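# Place the phone into its case using two arms

## Task

Get the phone inside its case so that it stays there on its own, without the robot holding it; then open the gripper and withdraw the arms.

## Robot and tools

Robot: two arms, left_arm and right_arm, each with a parallel two-finger gripper. Their bases in the scene frame are at left_arm (+0.050, +0.252, 0) m, yaw quat_wxyz (+0.997, 0, 0, +0.074), and right_arm (+0.021, -0.359, 0) m, quat_wxyz (+1.000, 0, 0, +0.002). Scene frame: origin on the tabletop midway between the arms, +x out over the table, +z up, left_arm on the +y side. The words left and right name arms only, not image sides.

Gripper frame: fingers point along the gripper's +z, and they open and close along its y. The reported end_effector_position is the point between the finger pads, a few millimetres short of the tips. Joint ranges (rad), base to hand: waist -2.618 to 3.054, shoulder 0.000 to 3.142, elbow 0.000 to 3.142, wrist pitch -1.571 to 1.571, wrist yaw -1.571 to 1.571, wrist roll -2.094 to 2.094. Elbows stop just before full extension.

Row layout (used by execute_actions and move): a single list of 14 numbers covering both arms, each in [-1, 1]: dx, dy, dz, rx, ry, rz, opening for left_arm, then the same seven for right_arm. Always give all 14 even if one arm is idle. dx..rz are an offset, not a pose: they are measured in that gripper's own axes from its pose at the start of the command (for the first action of a call, the last pose a result reported). Scale: 1.0 = 0.6 m for translation, 180 degrees for rotation; rx, ry, rz form one rotation vector. Opening is absolute, not an offset: +1 fully open (0.087 m), -1 closed. To keep an arm still, send the offset that returns it to where it should be in the reply's first call, then zeros; always send the opening it should keep.

execute_actions(actions): a list of actions; each action is a table of up to 15 rows, one row per 1/30 s control step; a short table repeats its last row to fill 15 steps. Every row in an action is an offset from the action's start pose, not from the row before. Per step the commanded pose is clipped to 70 mm and 16 degrees from the measured pose, so large offsets need several actions; after an action the arm coasts at most to its last clipped pose. An empty list only returns state and images.

move(target, speed, blocking): target is one 14-number row as above (offset from the pose in the latest result that shows one). Each gripper follows a straight path toward its target; both paths finish together, lasting 0.5 to 10 s (cut off at 10 s). speed is m/s, 0.002 to 0.5, default 0.25; turn rate up to twice that in rad/s. Openings are sent at the start. Paths ignore obstacles and the other arm; grippers lag, wander and can overshoot speed near full reach. Faster contact and targets deeper past contact press harder. blocking=false returns after 0.5 s while motion continues; then use wait(0) to check, and execute_actions and move are refused until a result shows the move finished (or call stop). The result adds a move: line with the ending (done, off_target, moving, held, fault) and limits (paced = the sent pose was clipped; held = a check blocked steps, after which the arm may jump faster), plus each gripper's distance from its target.

wait(seconds): 0 to 10; the arms hold their last command and a running move continues. stop(): brakes a running move; fast arms need braking room; fingers still finish. zoom_image(camera, region): region [x0, y0, x1, y1] in pixels of that camera's latest image, at most 504 by 504. Cameras: cam_head_left, cam_head_right, cam_high, cam_low, cam_left_wrist, cam_right_wrist, all 504x504, with calibration given in the session. read_manual(section): only returns licence text. finished_scene(scene): pass the current scene number; irreversible, and the result says whether the goal held.

Reading results: the state line left_arm: … | right_arm: … gives each gripper's position (m) and quat_wxyz in the scene frame; it can be off, more at long reach. Hand target lines show where the controller is driving each gripper now. grip_measured is the finger opening on the command scale (the last Joint positions value is metres), with up to about 1 mm fixed offset per gripper. Step readings list positions during actions; HELD marks a step where that arm was held back. A pose unreachable line means the clearance check altered or blocked that arm's command. Joint torques are raw drive outputs with offsets and noise, not clean contact forces. FAULT or OVER-TEMPERATURE FAULT lines mean an arm stopped.

Practical notes: joint friction can leave the gripper up to about 31 mm from its command, and very small commands may not move it. To hold something, command an opening about 0.02 below grip_measured (less for a lighter hold); pads give roughly 20 N, and a fast close squeezes harder. Motors heat while holding load: warning at 75 °C, a 10 s arm stop at 90 °C, and at 100 °C the arm drops. The robot keeps running while you think, holding its last command. Loose objects may occasionally get nudged.

Avoid: knocking any rigid object off the table, dropping or letting the phone slip, slamming or pushing hard into things, and letting the arms collide or press on each other. Finish with the phone resting in the case by itself, the gripper opened and moved away.

Each tool is called after ">>>" as name(argument=value, ...), one argument or row to a line, values as JSON.

## Session

>>> execute_actions(
  actions=[],
)

Scene clock: 0.00 s.
left_arm: end_effector_position=(+0.4737, +0.0459, +0.3413) grip_measured=+0.984 end_effector_quat_wxyz=(+0.368, +0.758, +0.403, +0.358) | right_arm: end_effector_position=(+0.1160, -0.0044, +0.1520) grip_measured=+0.999 end_effector_quat_wxyz=(+0.220, +0.183, +0.666, +0.689)
Joint positions: left_arm=[-0.793  1.567  1.62  -0.57  -0.293  1.691  0.087] | right_arm=[1.385 1.588 0.141 1.498 0.395 1.511 0.087]
Joint velocities: left_arm=[-0.007 -0.002 -0.007 -0.037  0.007 -0.051 -0.001] | right_arm=[-0.007  0.007 -0.022  0.007  0.037  0.037 -0.001]
Joint torques (N m, as the arm reports them, + toward a larger angle): no reading
Motor temperatures (°C, as the motors report them): left_arm=[24 31 27 25 25 26] | right_arm=[28 26 29 23 25 27]
Hand target (left_arm): +0.474, +0.046, +0.341; +0.368, +0.758, +0.403, +0.358
Hand target (right_arm): +0.116, -0.004, +0.152; +0.220, +0.183, +0.666, +0.689
camera_calibration (this result's frames):
cam_left_wrist: T_world_to_cam=[[-0.366131, 0.380103, -0.849394, 0.441482], [-0.365849, 0.780477, 0.506961, -0.0125562], [0.85563, 0.496364, -0.146697, -0.239327], [0, 0, 0, 1]] pos_world=[0.361822, -0.0392155, 0.34625]
cam_right_wrist: T_world_to_cam=[[0.0416896, 0.0331731, -0.99858, 0.152326], [-0.958386, -0.281176, -0.0493523, 0.137003], [-0.282414, 0.959083, 0.0200705, 0.170717], [0, 0, 0, 1]] pos_world=[0.173164, -0.130263, 0.155444]

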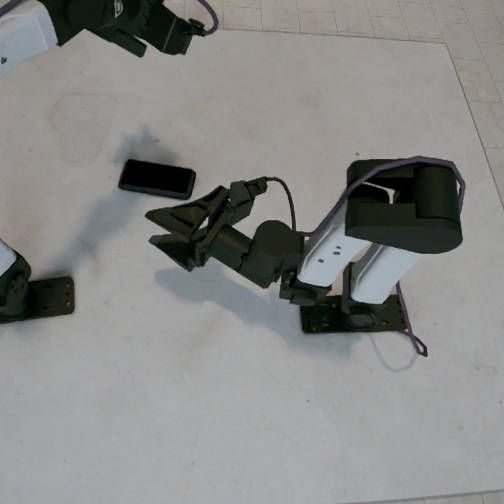

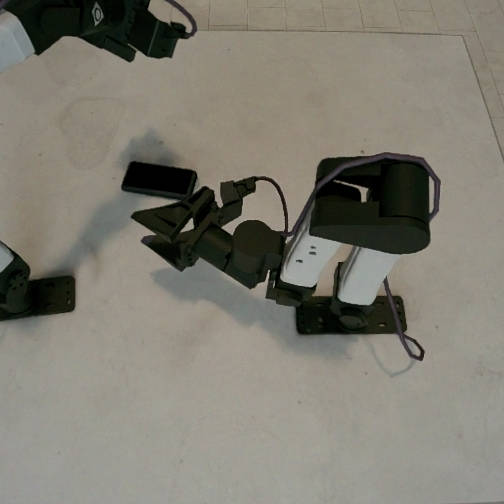

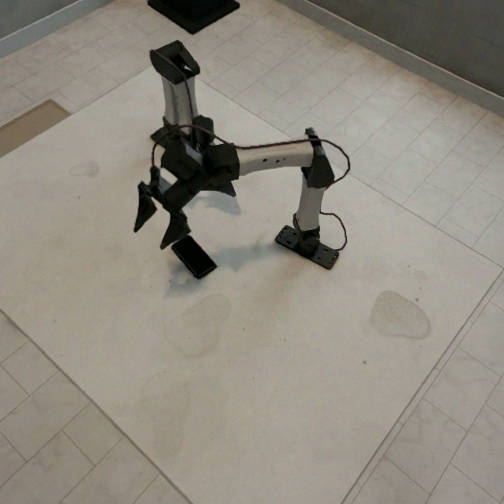

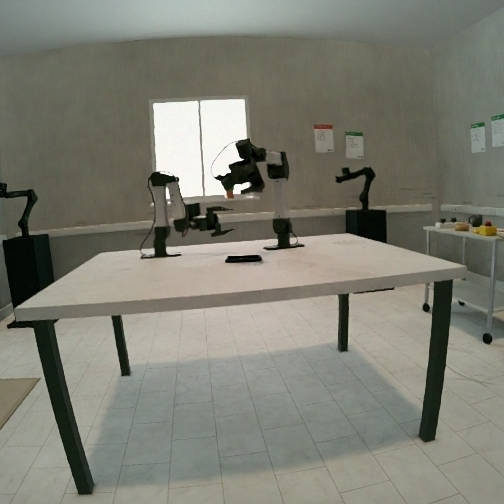

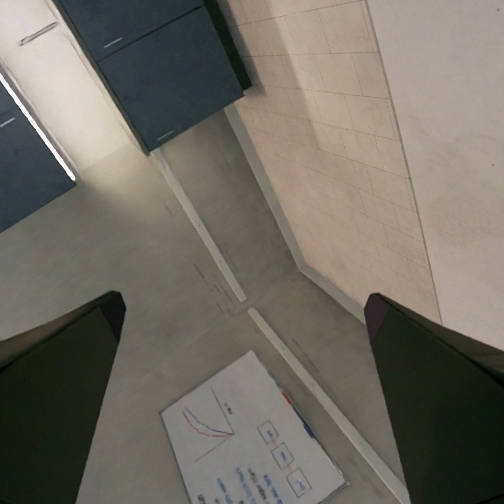

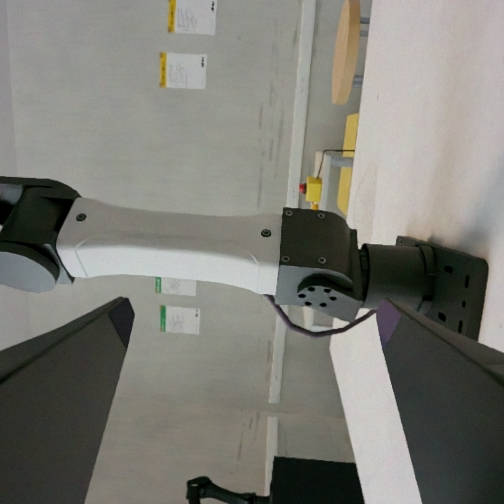

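>>> zoom_image(
  camera="cam_head_left",
  region=[105, 130, 205, 230],
)

>>> zoom_image(
  camera="cam_high",
  region=[155, 220, 235, 300],
)

>>> zoom_image(
  camera="cam_low",
  region=[214, 230, 274, 290],
)

Region (105, 130, 205, 230) of cam_head_left's 504x504 image, scaled by 5.040, with more detail than that image has.

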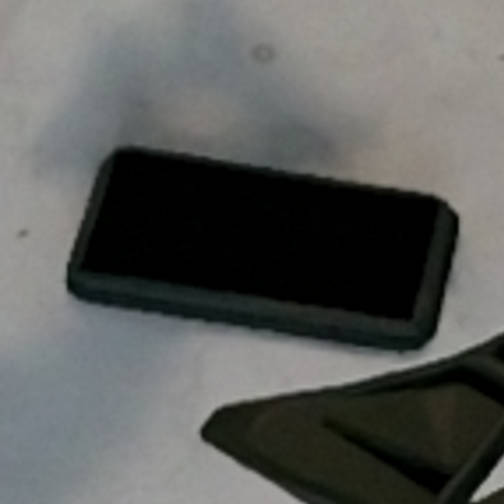

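Region (155, 220, 235, 300) of cam_high's 504x504 image, scaled by 6.300, with more detail than that image has.

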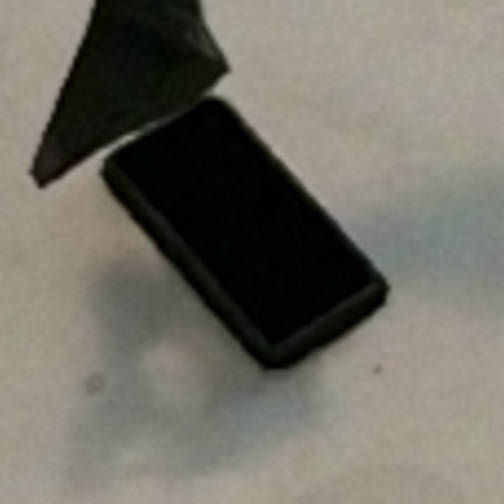

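Region (214, 230, 274, 290) of cam_low's 504x504 image, scaled by 8.400, with more detail than that image has.

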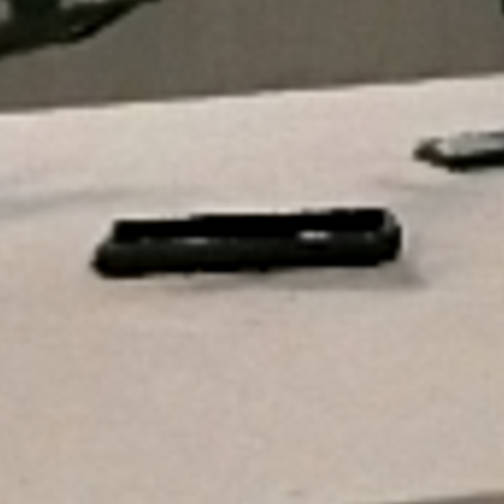

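>>> move(
  target=[-0.3617,-0.4188,0.037,0.3449,-0.0233,-0.1236,-0.1,0.1875,0.012,-0.1,-0.0046,0.1112,0.0051,1],
  speed=0.25,
)

Scene clock: 39.63 s.
left_arm: end_effector_position=(+0.3147, -0.0469, +0.0580) grip_measured=-0.100 end_effector_quat_wxyz=(+0.003, +0.760, +0.650, -0.010) | right_arm: end_effector_position=(-0.0057, +0.0071, +0.1518) grip_measured=+0.999 end_effector_quat_wxyz=(+0.104, +0.068, +0.687, +0.716)
Joint positions: left_arm=[-1.06   2.195  1.878 -1.248  0.02   0.814  0.039] | right_arm=[1.718 1.588 0.141 1.498 0.393 1.505 0.087]
Joint velocities: left_arm=[-0.007  0.007 -0.017 -0.007  0.037 -0.007 -0.   ] | right_arm=[-0.017 -0.002  0.012  0.007 -0.037  0.051  0.   ]
Joint torques (N m, as the arm reports them, + toward a larger angle): left_arm=[-1.24 -9.25  7.55  0.1   0.1  -0.04] | right_arm=[ 0.37 -4.34  4.9   1.75 -0.1  -0.09]
Motor temperatures (°C, as the motors report them): left_arm=[24 33 30 28 25 26] | right_arm=[28 27 29 28 25 27]
Hand target (left_arm): +0.311, -0.051, +0.061; +0.003, +0.761, +0.648, -0.014
Hand target (right_arm): -0.010, +0.008, +0.152; +0.101, +0.060, +0.687, +0.718
Off the commanded pose (left_arm): 0.007 m, 1 deg.
Off the commanded pose (right_arm): 0.006 m, 1 deg.
move: done
camera_calibration (this result's frames):
cam_left_wrist: T_world_to_cam=[[-0.991988, 0.12505, 0.0179678, 0.312633], [0.0967077, 0.660124, 0.744906, -0.0198061], [0.0812895, 0.740675, -0.666928, 0.186531], [0, 0, 0, 1]] pos_world=[0.29688, -0.164179, 0.133539]
cam_right_wrist: T_world_to_cam=[[0.033749, 0.0437772, -0.998471, 0.156658], [-0.81236, -0.58075, -0.0529209, 0.0271782], [-0.582179, 0.812904, 0.0159631, 0.125289], [0, 0, 0, 1]] pos_world=[0.0897323, -0.0929226, 0.155857]

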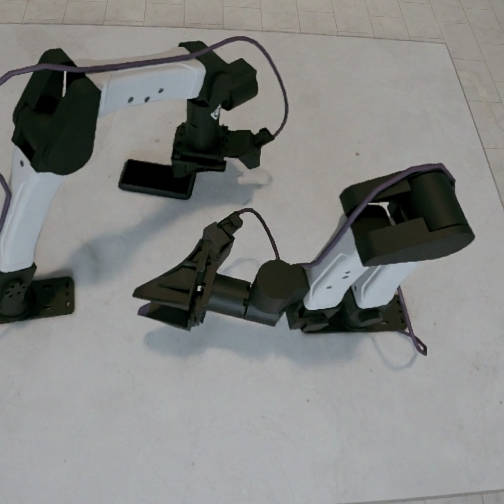

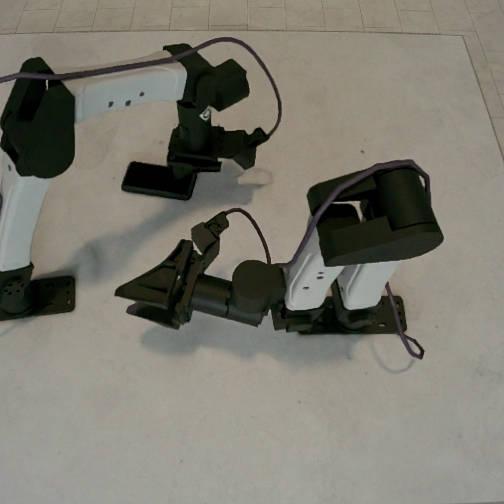

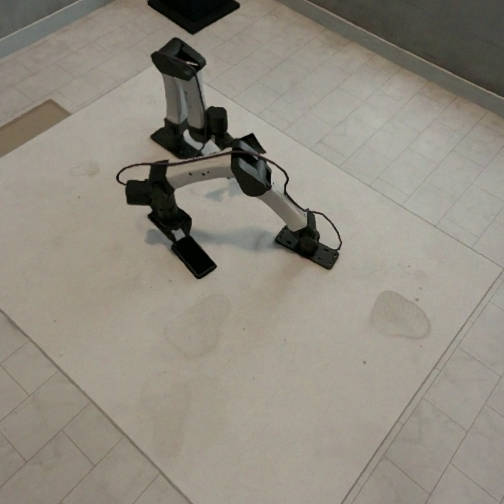

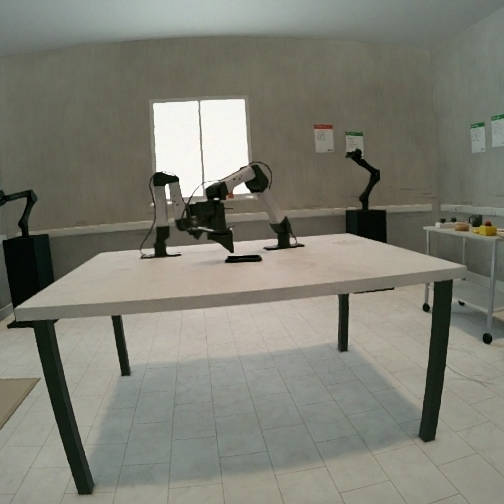

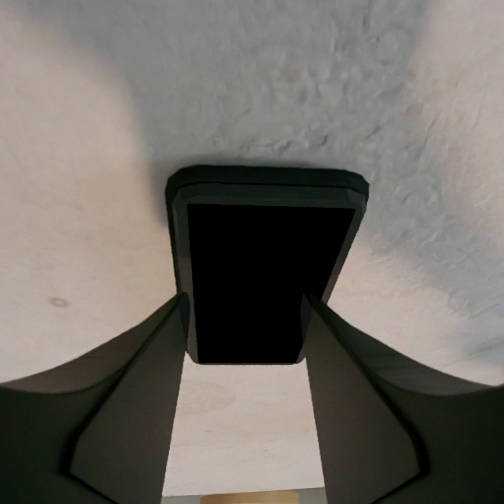

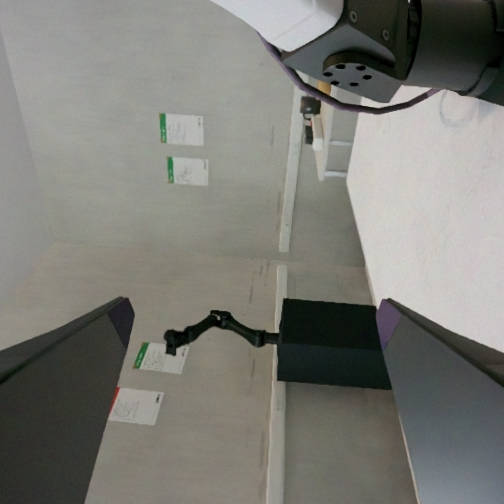

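>>> move(
  target=[0,-0.018,0.025,-0.003,0.006,0,-0.2,0,0,0,0,0,0,1],
  speed=0.04,
)

Scene clock: 51.83 s.
left_arm: end_effector_position=(+0.3048, -0.0427, +0.0397) grip_measured=-0.200 end_effector_quat_wxyz=(-0.011, +0.758, +0.652, -0.004) | right_arm: end_effector_position=(-0.0057, +0.0071, +0.1518) grip_measured=+0.999 end_effector_quat_wxyz=(+0.104, +0.068, +0.687, +0.716)
Joint positions: left_arm=[-1.078  2.195  1.8   -1.197  0.009  0.793  0.035] | right_arm=[1.718 1.588 0.141 1.498 0.393 1.505 0.087]
Joint velocities: left_arm=[-0.007 -0.002 -0.012  0.007 -0.022  0.022 -0.001] | right_arm=[-0.007  0.002  0.007 -0.007  0.007  0.066 -0.   ]
Joint torques (N m, as the arm reports them, + toward a larger angle): left_arm=[ -1.15 -10.81   4.63   0.28   0.    -0.04] | right_arm=[-0.24 -5.11  4.67  1.66 -0.02  0.  ]
Motor temperatures (°C, as the motors report them): left_arm=[24 36 31 26 25 26] | right_arm=[28 27 29 29 25 27]
Hand target (left_arm): +0.304, -0.045, +0.043; -0.000, +0.760, +0.650, -0.000
Hand target (right_arm): -0.006, +0.007, +0.152; +0.104, +0.068, +0.687, +0.716
Off the commanded pose (left_arm): 0.004 m, 1 deg.
Off the commanded pose (right_arm): 0.000 m, 0 deg.
move: done
camera_calibration (this result's frames):
cam_left_wrist: T_world_to_cam=[[-0.992306, 0.120289, 0.0293169, 0.302021], [0.0999678, 0.638735, 0.762905, -0.0105295], [0.0730432, 0.759966, -0.645846, 0.17457], [0, 0, 0, 1]] pos_world=[0.287999, -0.162271, 0.111924]
cam_right_wrist: T_world_to_cam=[[0.033749, 0.0437772, -0.998471, 0.156658], [-0.81236, -0.58075, -0.0529209, 0.0271782], [-0.582179, 0.812904, 0.0159631, 0.125289], [0, 0, 0, 1]] pos_world=[0.0897323, -0.0929226, 0.155857]

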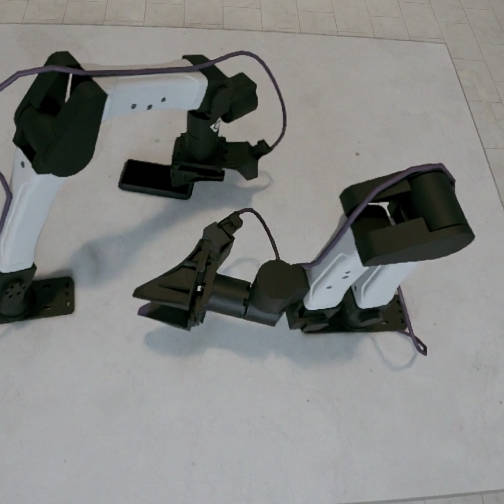

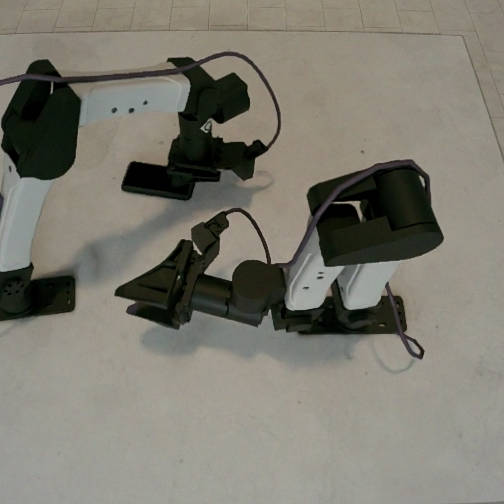

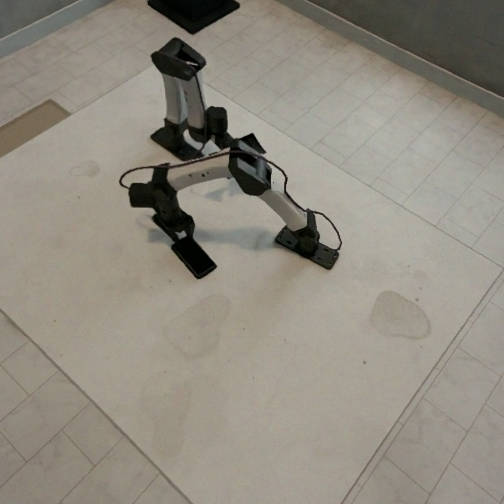

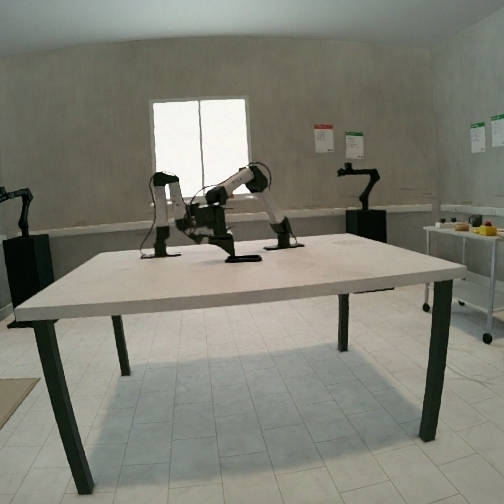

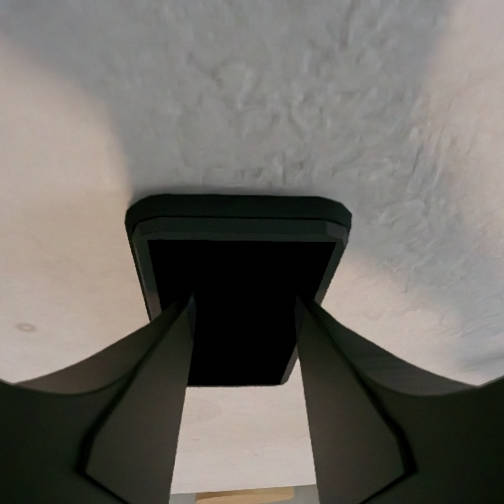

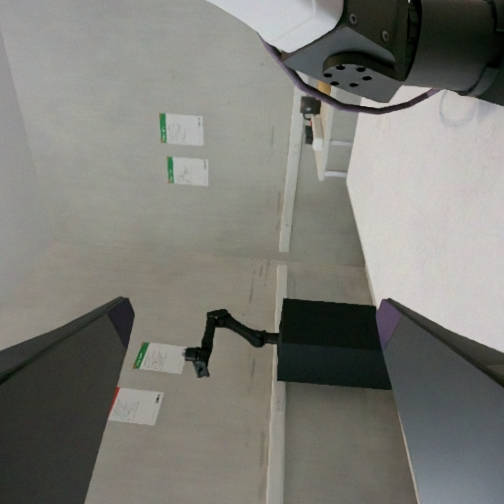

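>>> move(
  target=[-0.006,0.003,0.06,-0.007,-0.0026,0,-0.2,0,0,0,0,0,0,1],
  speed=0.02,
)

>>> zoom_image(
  camera="cam_left_wrist",
  region=[100, 180, 370, 430],
)

Scene clock: 61.13 s.
left_arm: end_effector_position=(+0.3050, -0.0420, +0.0274) grip_measured=-0.200 end_effector_quat_wxyz=(-0.000, +0.757, +0.653, +0.005) | right_arm: end_effector_position=(-0.0057, +0.0071, +0.1518) grip_measured=+0.999 end_effector_quat_wxyz=(+0.104, +0.068, +0.687, +0.716)
Joint positions: left_arm=[-1.084  2.183  1.731 -1.121 -0.01   0.782  0.035] | right_arm=[1.718 1.588 0.141 1.498 0.393 1.505 0.087]
Joint velocities: left_arm=[-0.012 -0.007 -0.012 -0.022 -0.022 -0.037 -0.   ] | right_arm=[-0.007 -0.007 -0.017 -0.051 -0.037 -0.11   0.001]
Joint torques (N m, as the arm reports them, + toward a larger angle): left_arm=[-0.42 -7.11  2.28  0.82  0.17  0.06] | right_arm=[-0.21 -5.14  4.69  1.67 -0.02  0.  ]
Motor temperatures (°C, as the motors report them): left_arm=[24 38 30 26 25 26] | right_arm=[28 27 30 29 25 27]
Hand target (left_arm): +0.305, -0.045, +0.005; -0.001, +0.759, +0.651, +0.000
Hand target (right_arm): -0.006, +0.007, +0.152; +0.104, +0.068, +0.687, +0.716
Off the commanded pose (left_arm): 0.024 m, 1 deg.
Off the commanded pose (right_arm): 0.000 m, 0 deg.
move: off_target (left_arm)
camera_calibration (this result's frames):
cam_left_wrist: T_world_to_cam=[[-0.993243, 0.116032, 0.00201939, 0.303375], [0.0766339, 0.642725, 0.762254, 0.00569814], [0.0871481, 0.757259, -0.647275, 0.161697], [0, 0, 0, 1]] pos_world=[0.286797, -0.16131, 0.0997063]
cam_right_wrist: T_world_to_cam=[[0.033749, 0.0437772, -0.998471, 0.156658], [-0.81236, -0.58075, -0.0529209, 0.0271782], [-0.582179, 0.812904, 0.0159631, 0.125289], [0, 0, 0, 1]] pos_world=[0.0897323, -0.0929226, 0.155857]

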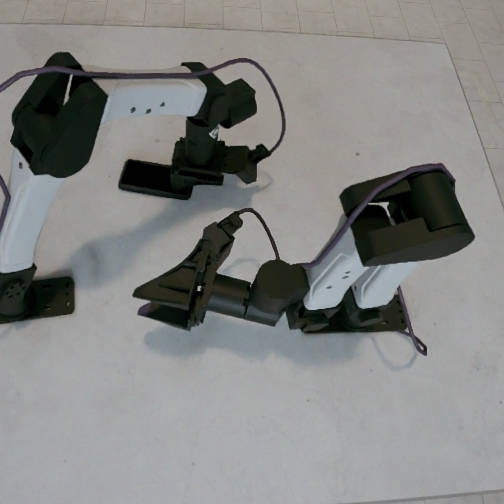

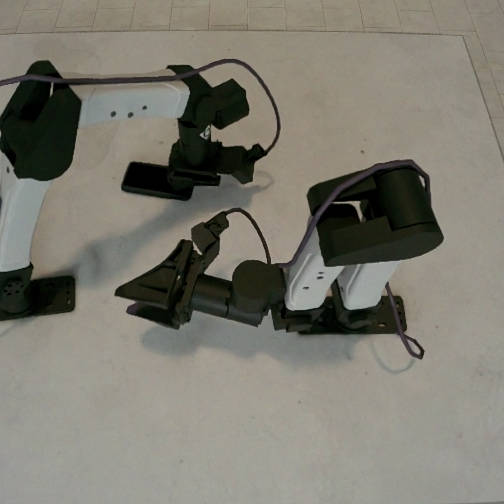

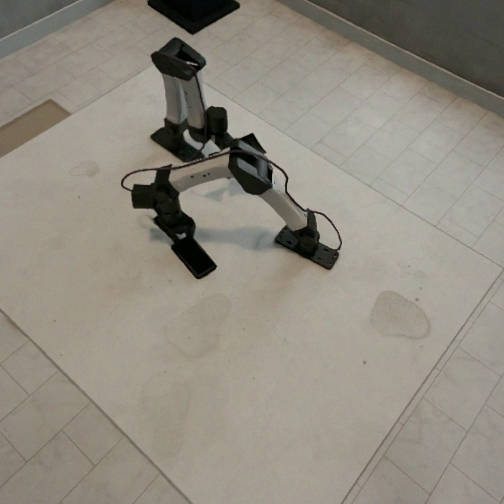

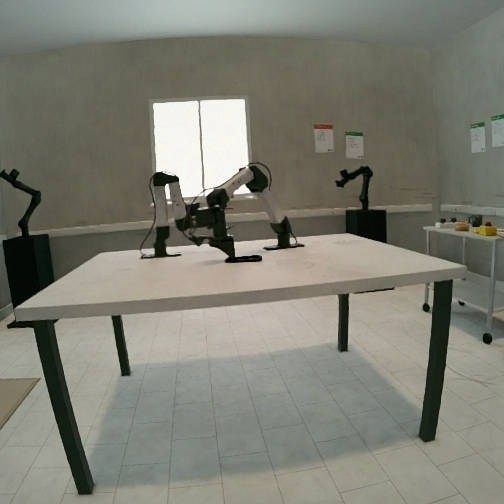

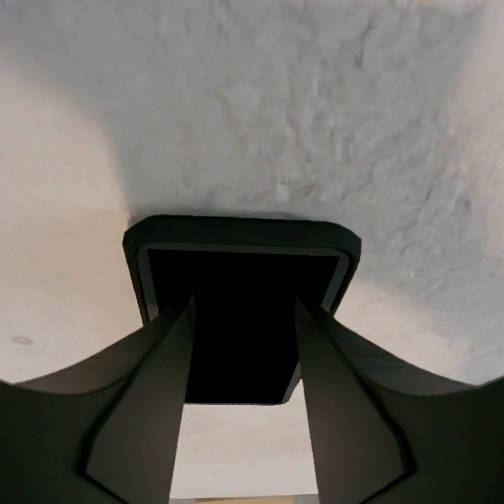

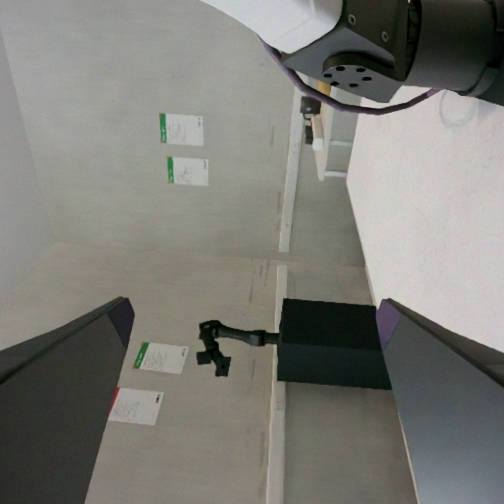

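Region (100, 180, 370, 430) of cam_left_wrist's 504x504 image, scaled by 1.867, with more detail than that image has; it fills the top 467 rows of this view, and the rest is white.

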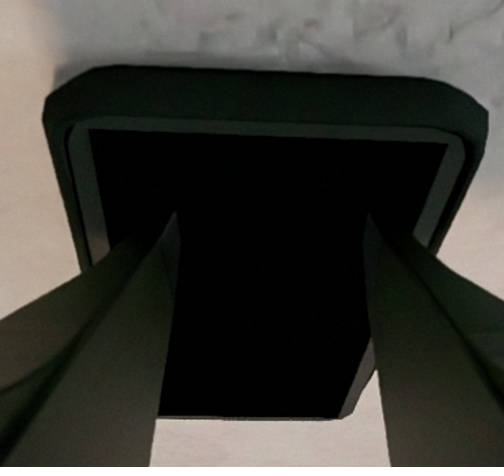

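>>> move(
  target=[0.02,0.002,-0.045,0,-0.002,0,-0.2,0,0,0,0,0,0,1],
  speed=0.08,
)

>>> move(
  target=[0.128,0.012,0,0,0,0.012,-0.2,0,0,0,0,0,0,1],
  speed=0.12,
)

Scene clock: 67.60 s.
left_arm: end_effector_position=(+0.3024, -0.0296, +0.0418) grip_measured=-0.200 end_effector_quat_wxyz=(-0.012, +0.759, +0.651, +0.005) | right_arm: end_effector_position=(-0.0057, +0.0071, +0.1518) grip_measured=+0.999 end_effector_quat_wxyz=(+0.104, +0.068, +0.687, +0.716)
Joint positions: left_arm=[-1.071  2.149  1.731 -1.179 -0.009  0.8    0.035] | right_arm=[1.718 1.588 0.141 1.498 0.393 1.505 0.087]
Joint velocities: left_arm=[ 0.007  0.017 -0.017 -0.051 -0.037 -0.037 -0.001] | right_arm=[ 0.007 -0.022 -0.002  0.007  0.037 -0.11  -0.   ]
Joint torques (N m, as the arm reports them, + toward a larger angle): left_arm=[  0.64 -10.65   7.6    0.08   0.11   0.04] | right_arm=[-0.3  -5.17  4.74  1.67 -0.03 -0.01]
Motor temperatures (°C, as the motors report them): left_arm=[24 38 30 26 25 26] | right_arm=[28 27 30 29 25 27]
Hand target (left_arm): +0.308, -0.031, +0.055; +0.002, +0.757, +0.653, +0.003
Hand target (right_arm): -0.006, +0.007, +0.152; +0.104, +0.068, +0.687, +0.716
Off the commanded pose (left_arm): 0.014 m, 2 deg.
Off the commanded pose (right_arm): 0.000 m, 0 deg.
move: off_target (left_arm)
camera_calibration (this result's frames):
cam_left_wrist: T_world_to_cam=[[-0.992544, 0.12037, 0.0191529, 0.298464], [0.0910907, 0.628157, 0.772736, -0.0183491], [0.0809836, 0.76872, -0.634438, 0.163475], [0, 0, 0, 1]] pos_world=[0.284671, -0.150067, 0.112177]
cam_right_wrist: T_world_to_cam=[[0.033749, 0.0437772, -0.998471, 0.156658], [-0.81236, -0.58075, -0.0529209, 0.0271782], [-0.582179, 0.812904, 0.0159631, 0.125289], [0, 0, 0, 1]] pos_world=[0.0897323, -0.0929226, 0.155857]

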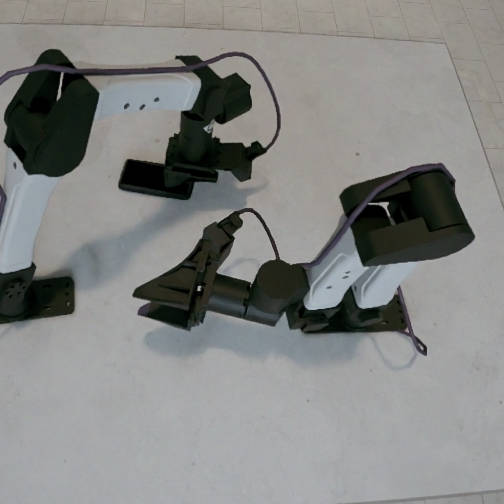

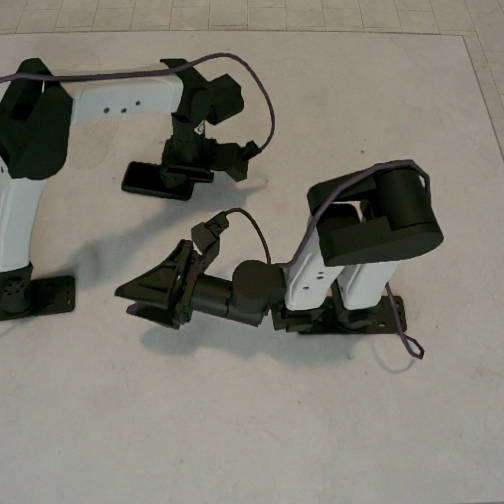

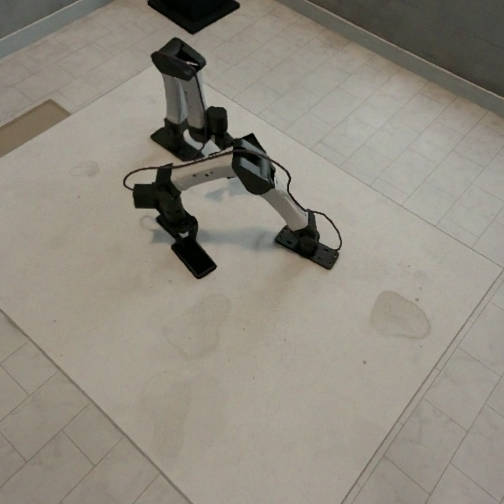

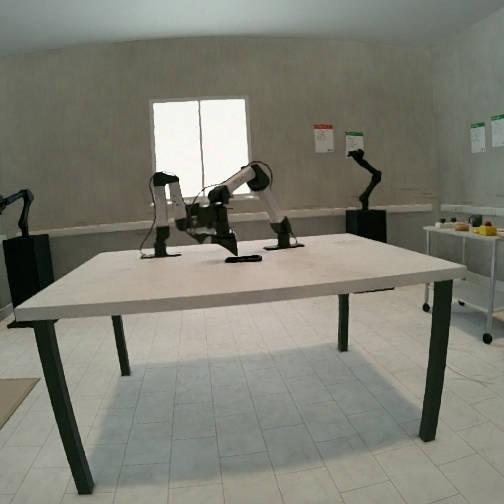

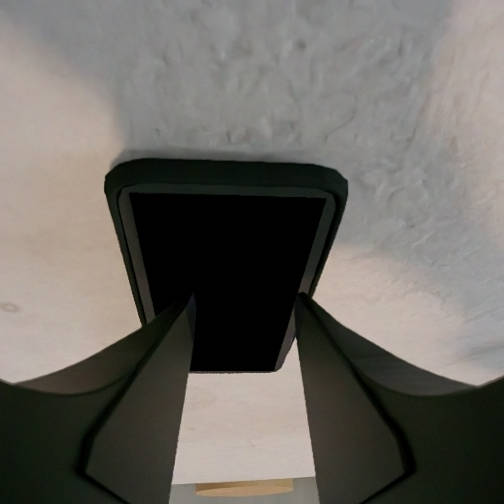

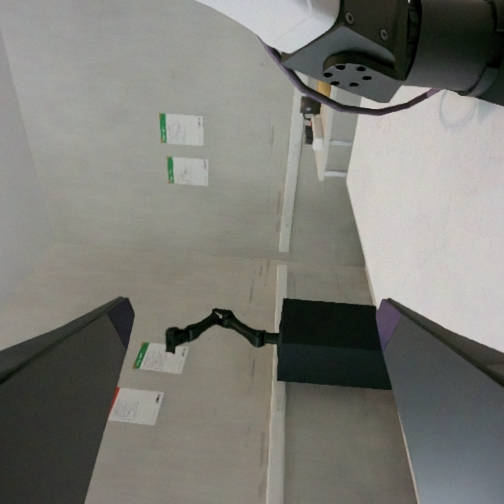

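Scene clock: 68.73 s.
left_arm: end_effector_position=(+0.3184, +0.0443, +0.0416) grip_measured=-0.200 end_effector_quat_wxyz=(-0.024, +0.770, +0.637, +0.005) | right_arm: end_effector_position=(-0.0057, +0.0071, +0.1518) grip_measured=+0.999 end_effector_quat_wxyz=(+0.104, +0.068, +0.687, +0.716)
Joint positions: left_arm=[-0.917  1.994  1.494 -1.117 -0.015  0.99   0.035] | right_arm=[1.718 1.588 0.141 1.498 0.393 1.505 0.087]
Joint velocities: left_arm=[ 0.002 -0.007  0.022  0.022 -0.007 -0.066  0.   ] | right_arm=[ 0.007  0.007 -0.007  0.037 -0.022  0.022  0.001]
Joint torques (N m, as the arm reports them, + toward a larger angle): left_arm=[ 0.4  -9.81  4.55  0.3   0.04  0.04] | right_arm=[-0.26 -5.12  4.72  1.67  0.    0.01]
Motor temperatures (°C, as the motors report them): left_arm=[24 38 30 26 25 26] | right_arm=[28 27 30 29 25 27]
Hand target (left_arm): +0.321, +0.046, +0.046; -0.012, +0.771, +0.637, +0.009
Hand target (right_arm): -0.006, +0.007, +0.152; +0.104, +0.068, +0.687, +0.716
Off the commanded pose (left_arm): 0.003 m, 1 deg.
Off the commanded pose (right_arm): 0.000 m, 0 deg.
move: done
camera_calibration (this result's frames):
cam_left_wrist: T_world_to_cam=[[-0.986995, 0.15622, 0.0378922, 0.301412], [0.126662, 0.610638, 0.781715, -0.0769589], [0.0989807, 0.776348, -0.622484, 0.0986551], [0, 0, 0, 1]] pos_world=[0.297475, -0.0766832, 0.11015]
cam_right_wrist: T_world_to_cam=[[0.033749, 0.0437772, -0.998471, 0.156658], [-0.81236, -0.58075, -0.0529209, 0.0271782], [-0.582179, 0.812904, 0.0159631, 0.125289], [0, 0, 0, 1]] pos_world=[0.0897323, -0.0929226, 0.155857]

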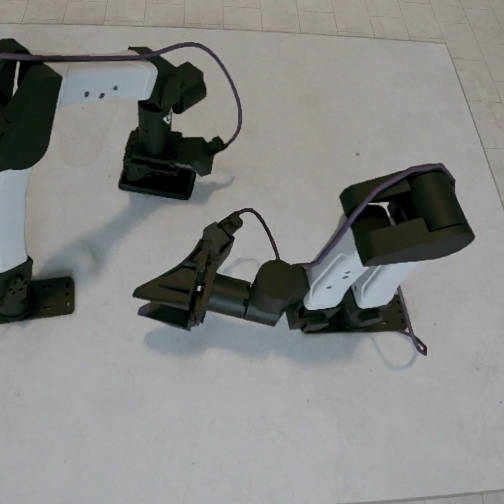

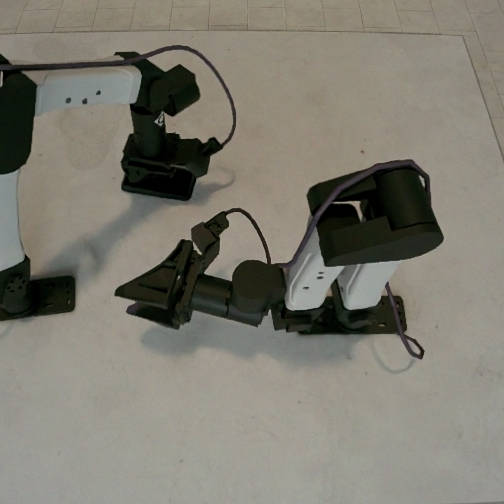

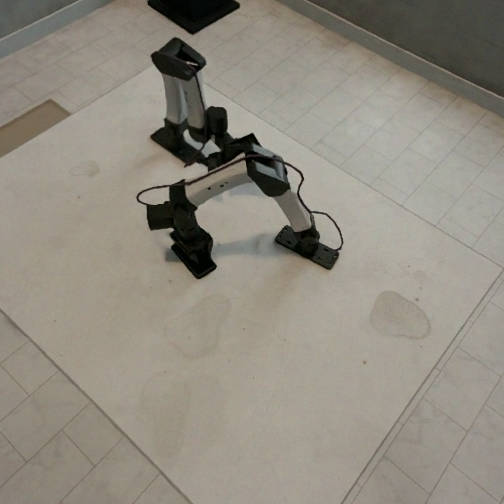

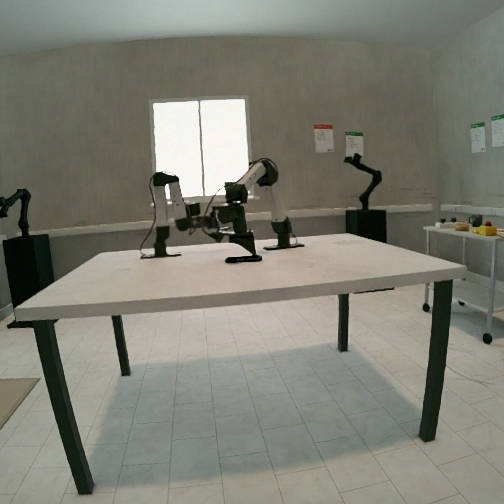

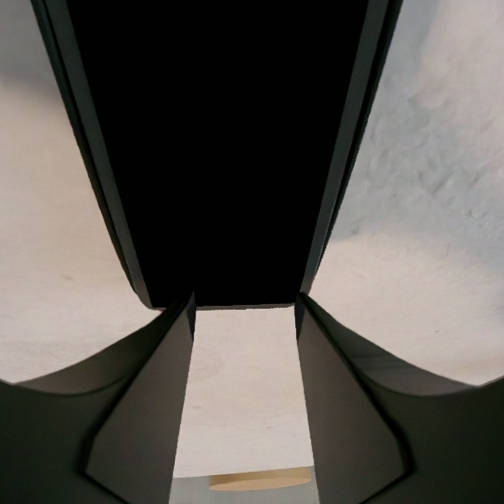

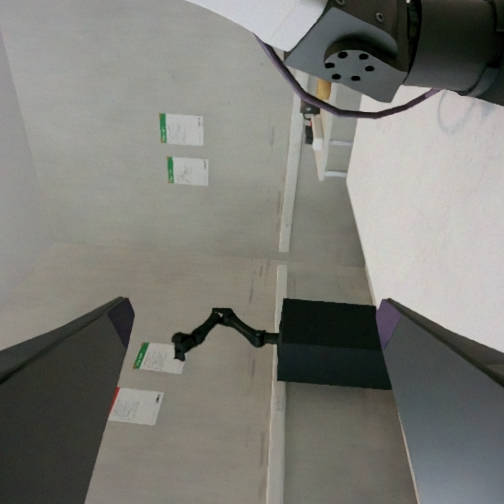

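>>> move(
  target=[0,0.018,0.002,-0.0097,-0.0122,0,-0.2,0,0,0,0,0,0,1],
  speed=0.04,
)

Scene clock: 74.20 s.
left_arm: end_effector_position=(+0.3268, +0.0411, +0.0402) grip_measured=-0.200 end_effector_quat_wxyz=(-0.008, +0.772, +0.635, +0.003) | right_arm: end_effector_position=(-0.0057, +0.0071, +0.1518) grip_measured=+0.999 end_effector_quat_wxyz=(+0.104, +0.068, +0.687, +0.716)
Joint positions: left_arm=[-0.904  1.994  1.493 -1.084 -0.007  1.009  0.035] | right_arm=[1.718 1.588 0.141 1.498 0.393 1.505 0.087]
Joint velocities: left_arm=[-0.012  0.002 -0.012 -0.007 -0.007 -0.051 -0.001] | right_arm=[-0.002 -0.007 -0.007 -0.022  0.022  0.051  0.   ]
Joint torques (N m, as the arm reports them, + toward a larger angle): left_arm=[ 0.67 -8.86  4.74  0.34  0.12  0.07] | right_arm=[-0.3  -5.06  4.7   1.67 -0.02 -0.02]
Motor temperatures (°C, as the motors report them): left_arm=[24 39 30 26 25 26] | right_arm=[28 27 30 29 25 27]
Hand target (left_arm): +0.329, +0.043, +0.040; -0.000, +0.771, +0.637, +0.001
Hand target (right_arm): -0.006, +0.007, +0.152; +0.104, +0.068, +0.687, +0.716
Off the commanded pose (left_arm): 0.003 m, 1 deg.
Off the commanded pose (right_arm): 0.000 m, 0 deg.
move: done
camera_calibration (this result's frames):
cam_left_wrist: T_world_to_cam=[[-0.986599, 0.162389, 0.0158925, 0.31074], [0.116395, 0.632194, 0.766017, -0.0718642], [0.114346, 0.757601, -0.642624, 0.0960172], [0, 0, 0, 1]] pos_world=[0.303961, -0.0777714, 0.111814]
cam_right_wrist: T_world_to_cam=[[0.033749, 0.0437772, -0.998471, 0.156658], [-0.81236, -0.58075, -0.0529209, 0.0271782], [-0.582179, 0.812904, 0.0159631, 0.125289], [0, 0, 0, 1]] pos_world=[0.0897323, -0.0929226, 0.155857]

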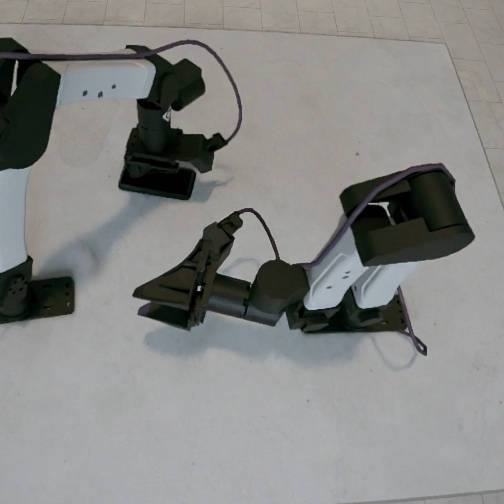

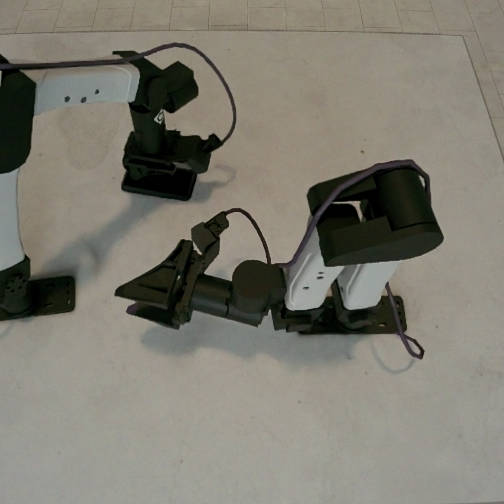

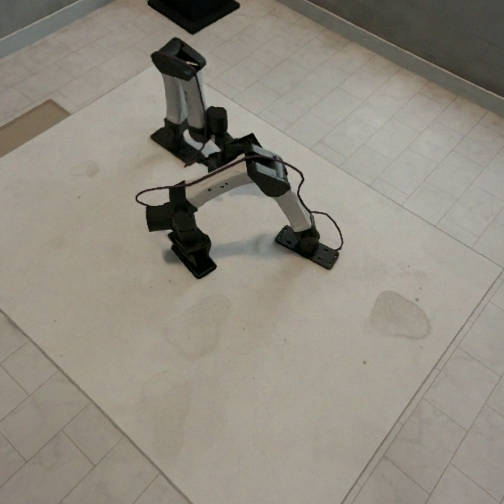

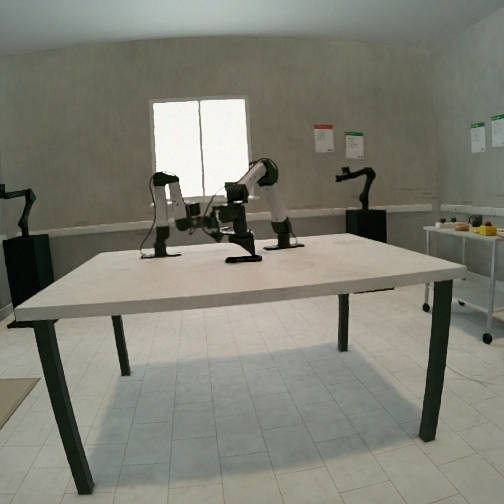

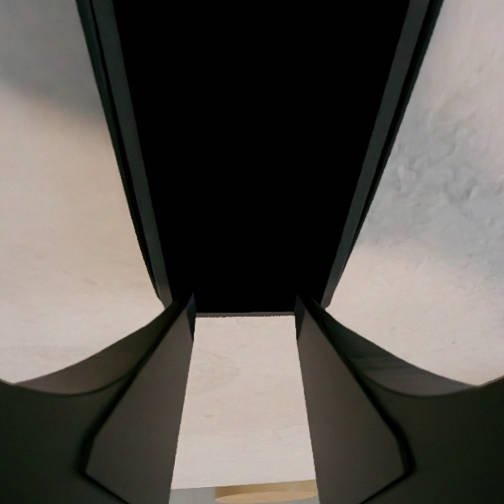

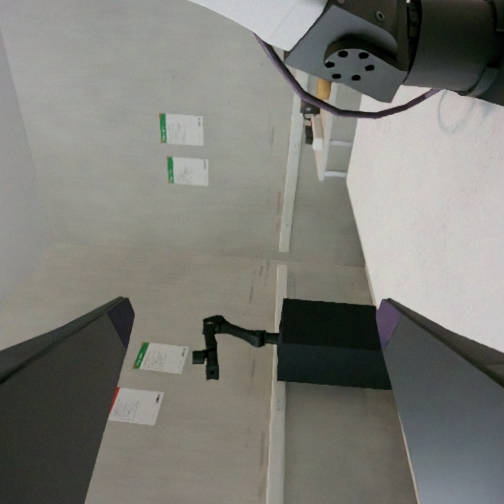

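The gripper is centred now, so I'll press down.

>>> move(
  target=[0.002,0,0.066,-0.003,-0.004,0,-0.2,0,0,0,0,0,0,1],
  speed=0.02,
)

>>> zoom_image(
  camera="cam_left_wrist",
  region=[80, 120, 420, 380],
)

Scene clock: 81.07 s.
left_arm: end_effector_position=(+0.3264, +0.0421, +0.0251) grip_measured=-0.200 end_effector_quat_wxyz=(+0.004, +0.773, +0.635, +0.005) | right_arm: end_effector_position=(-0.0057, +0.0071, +0.1518) grip_measured=+0.999 end_effector_quat_wxyz=(+0.104, +0.068, +0.687, +0.716)
Joint positions: left_arm=[-0.904  1.985  1.42  -0.996 -0.009  1.01   0.035] | right_arm=[1.718 1.588 0.141 1.498 0.393 1.505 0.087]
Joint velocities: left_arm=[-0.002 -0.002 -0.002 -0.022  0.037  0.037 -0.   ] | right_arm=[ 0.012 -0.002 -0.002  0.022  0.022 -0.007 -0.   ]
Joint torques (N m, as the arm reports them, + toward a larger angle): left_arm=[ 0.34 -5.36  1.76  0.86  0.15  0.05] | right_arm=[-0.18 -5.08  4.8   1.68  0.   -0.03]
Motor temperatures (°C, as the motors report them): left_arm=[24 39 30 26 25 26] | right_arm=[28 28 30 30 25 27]
Hand target (left_arm): +0.326, +0.044, +0.002; -0.001, +0.772, +0.635, +0.001
Hand target (right_arm): -0.006, +0.007, +0.152; +0.104, +0.068, +0.687, +0.716
Off the commanded pose (left_arm): 0.025 m, 1 deg.
Off the commanded pose (right_arm): 0.000 m, 0 deg.
move: off_target (left_arm)
camera_calibration (this result's frames):
cam_left_wrist: T_world_to_cam=[[-0.986514, 0.163603, -0.00500321, 0.310856], [0.102813, 0.64316, 0.758798, -0.0567627], [0.127359, 0.74805, -0.651307, 0.0820339], [0, 0, 0, 1]] pos_world=[0.302052, -0.0757149, 0.098056]
cam_right_wrist: T_world_to_cam=[[0.033749, 0.0437772, -0.998471, 0.156658], [-0.81236, -0.58075, -0.0529209, 0.0271782], [-0.582179, 0.812904, 0.0159631, 0.125289], [0, 0, 0, 1]] pos_world=[0.0897323, -0.0929226, 0.155857]

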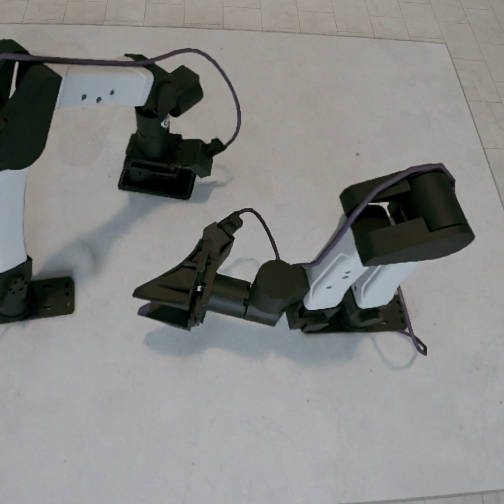

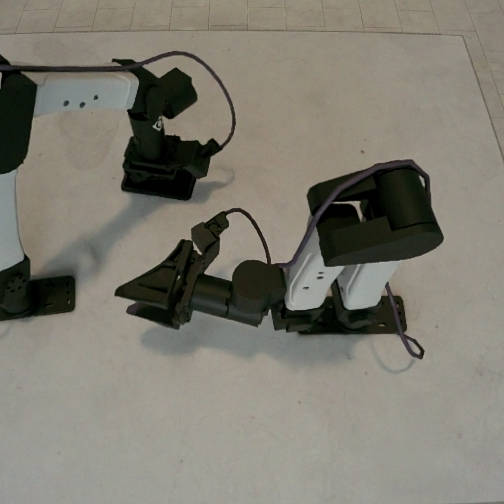

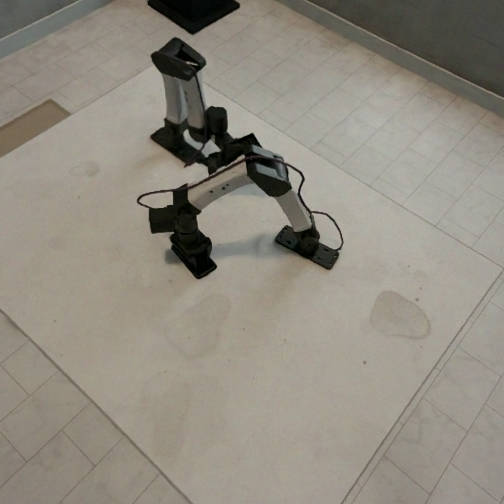

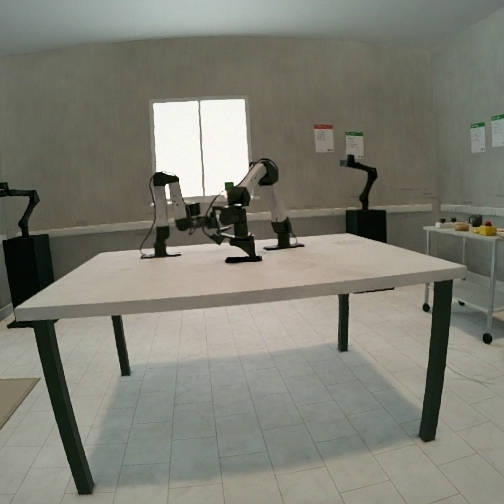

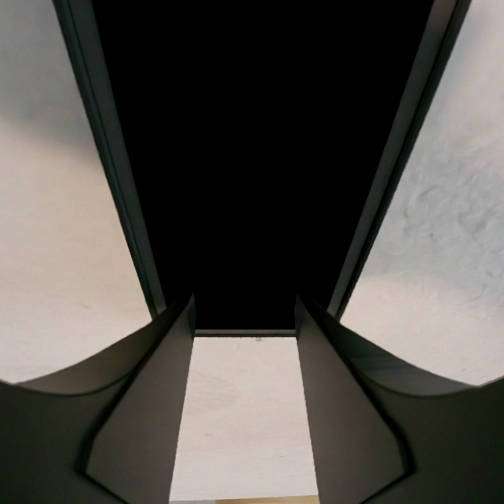

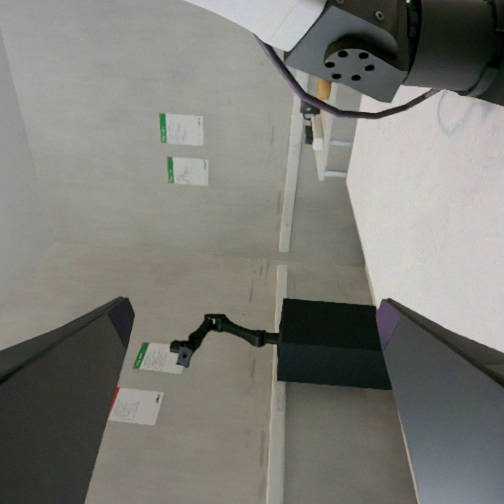

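Region (80, 120, 420, 380) of cam_left_wrist's 504x504 image, scaled by 1.482, with more detail than that image has; it fills the top 385 rows of this view, and the rest is white.

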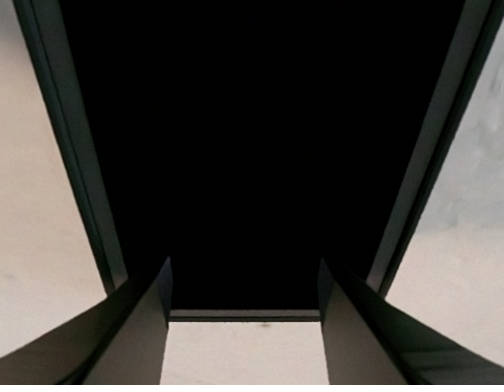

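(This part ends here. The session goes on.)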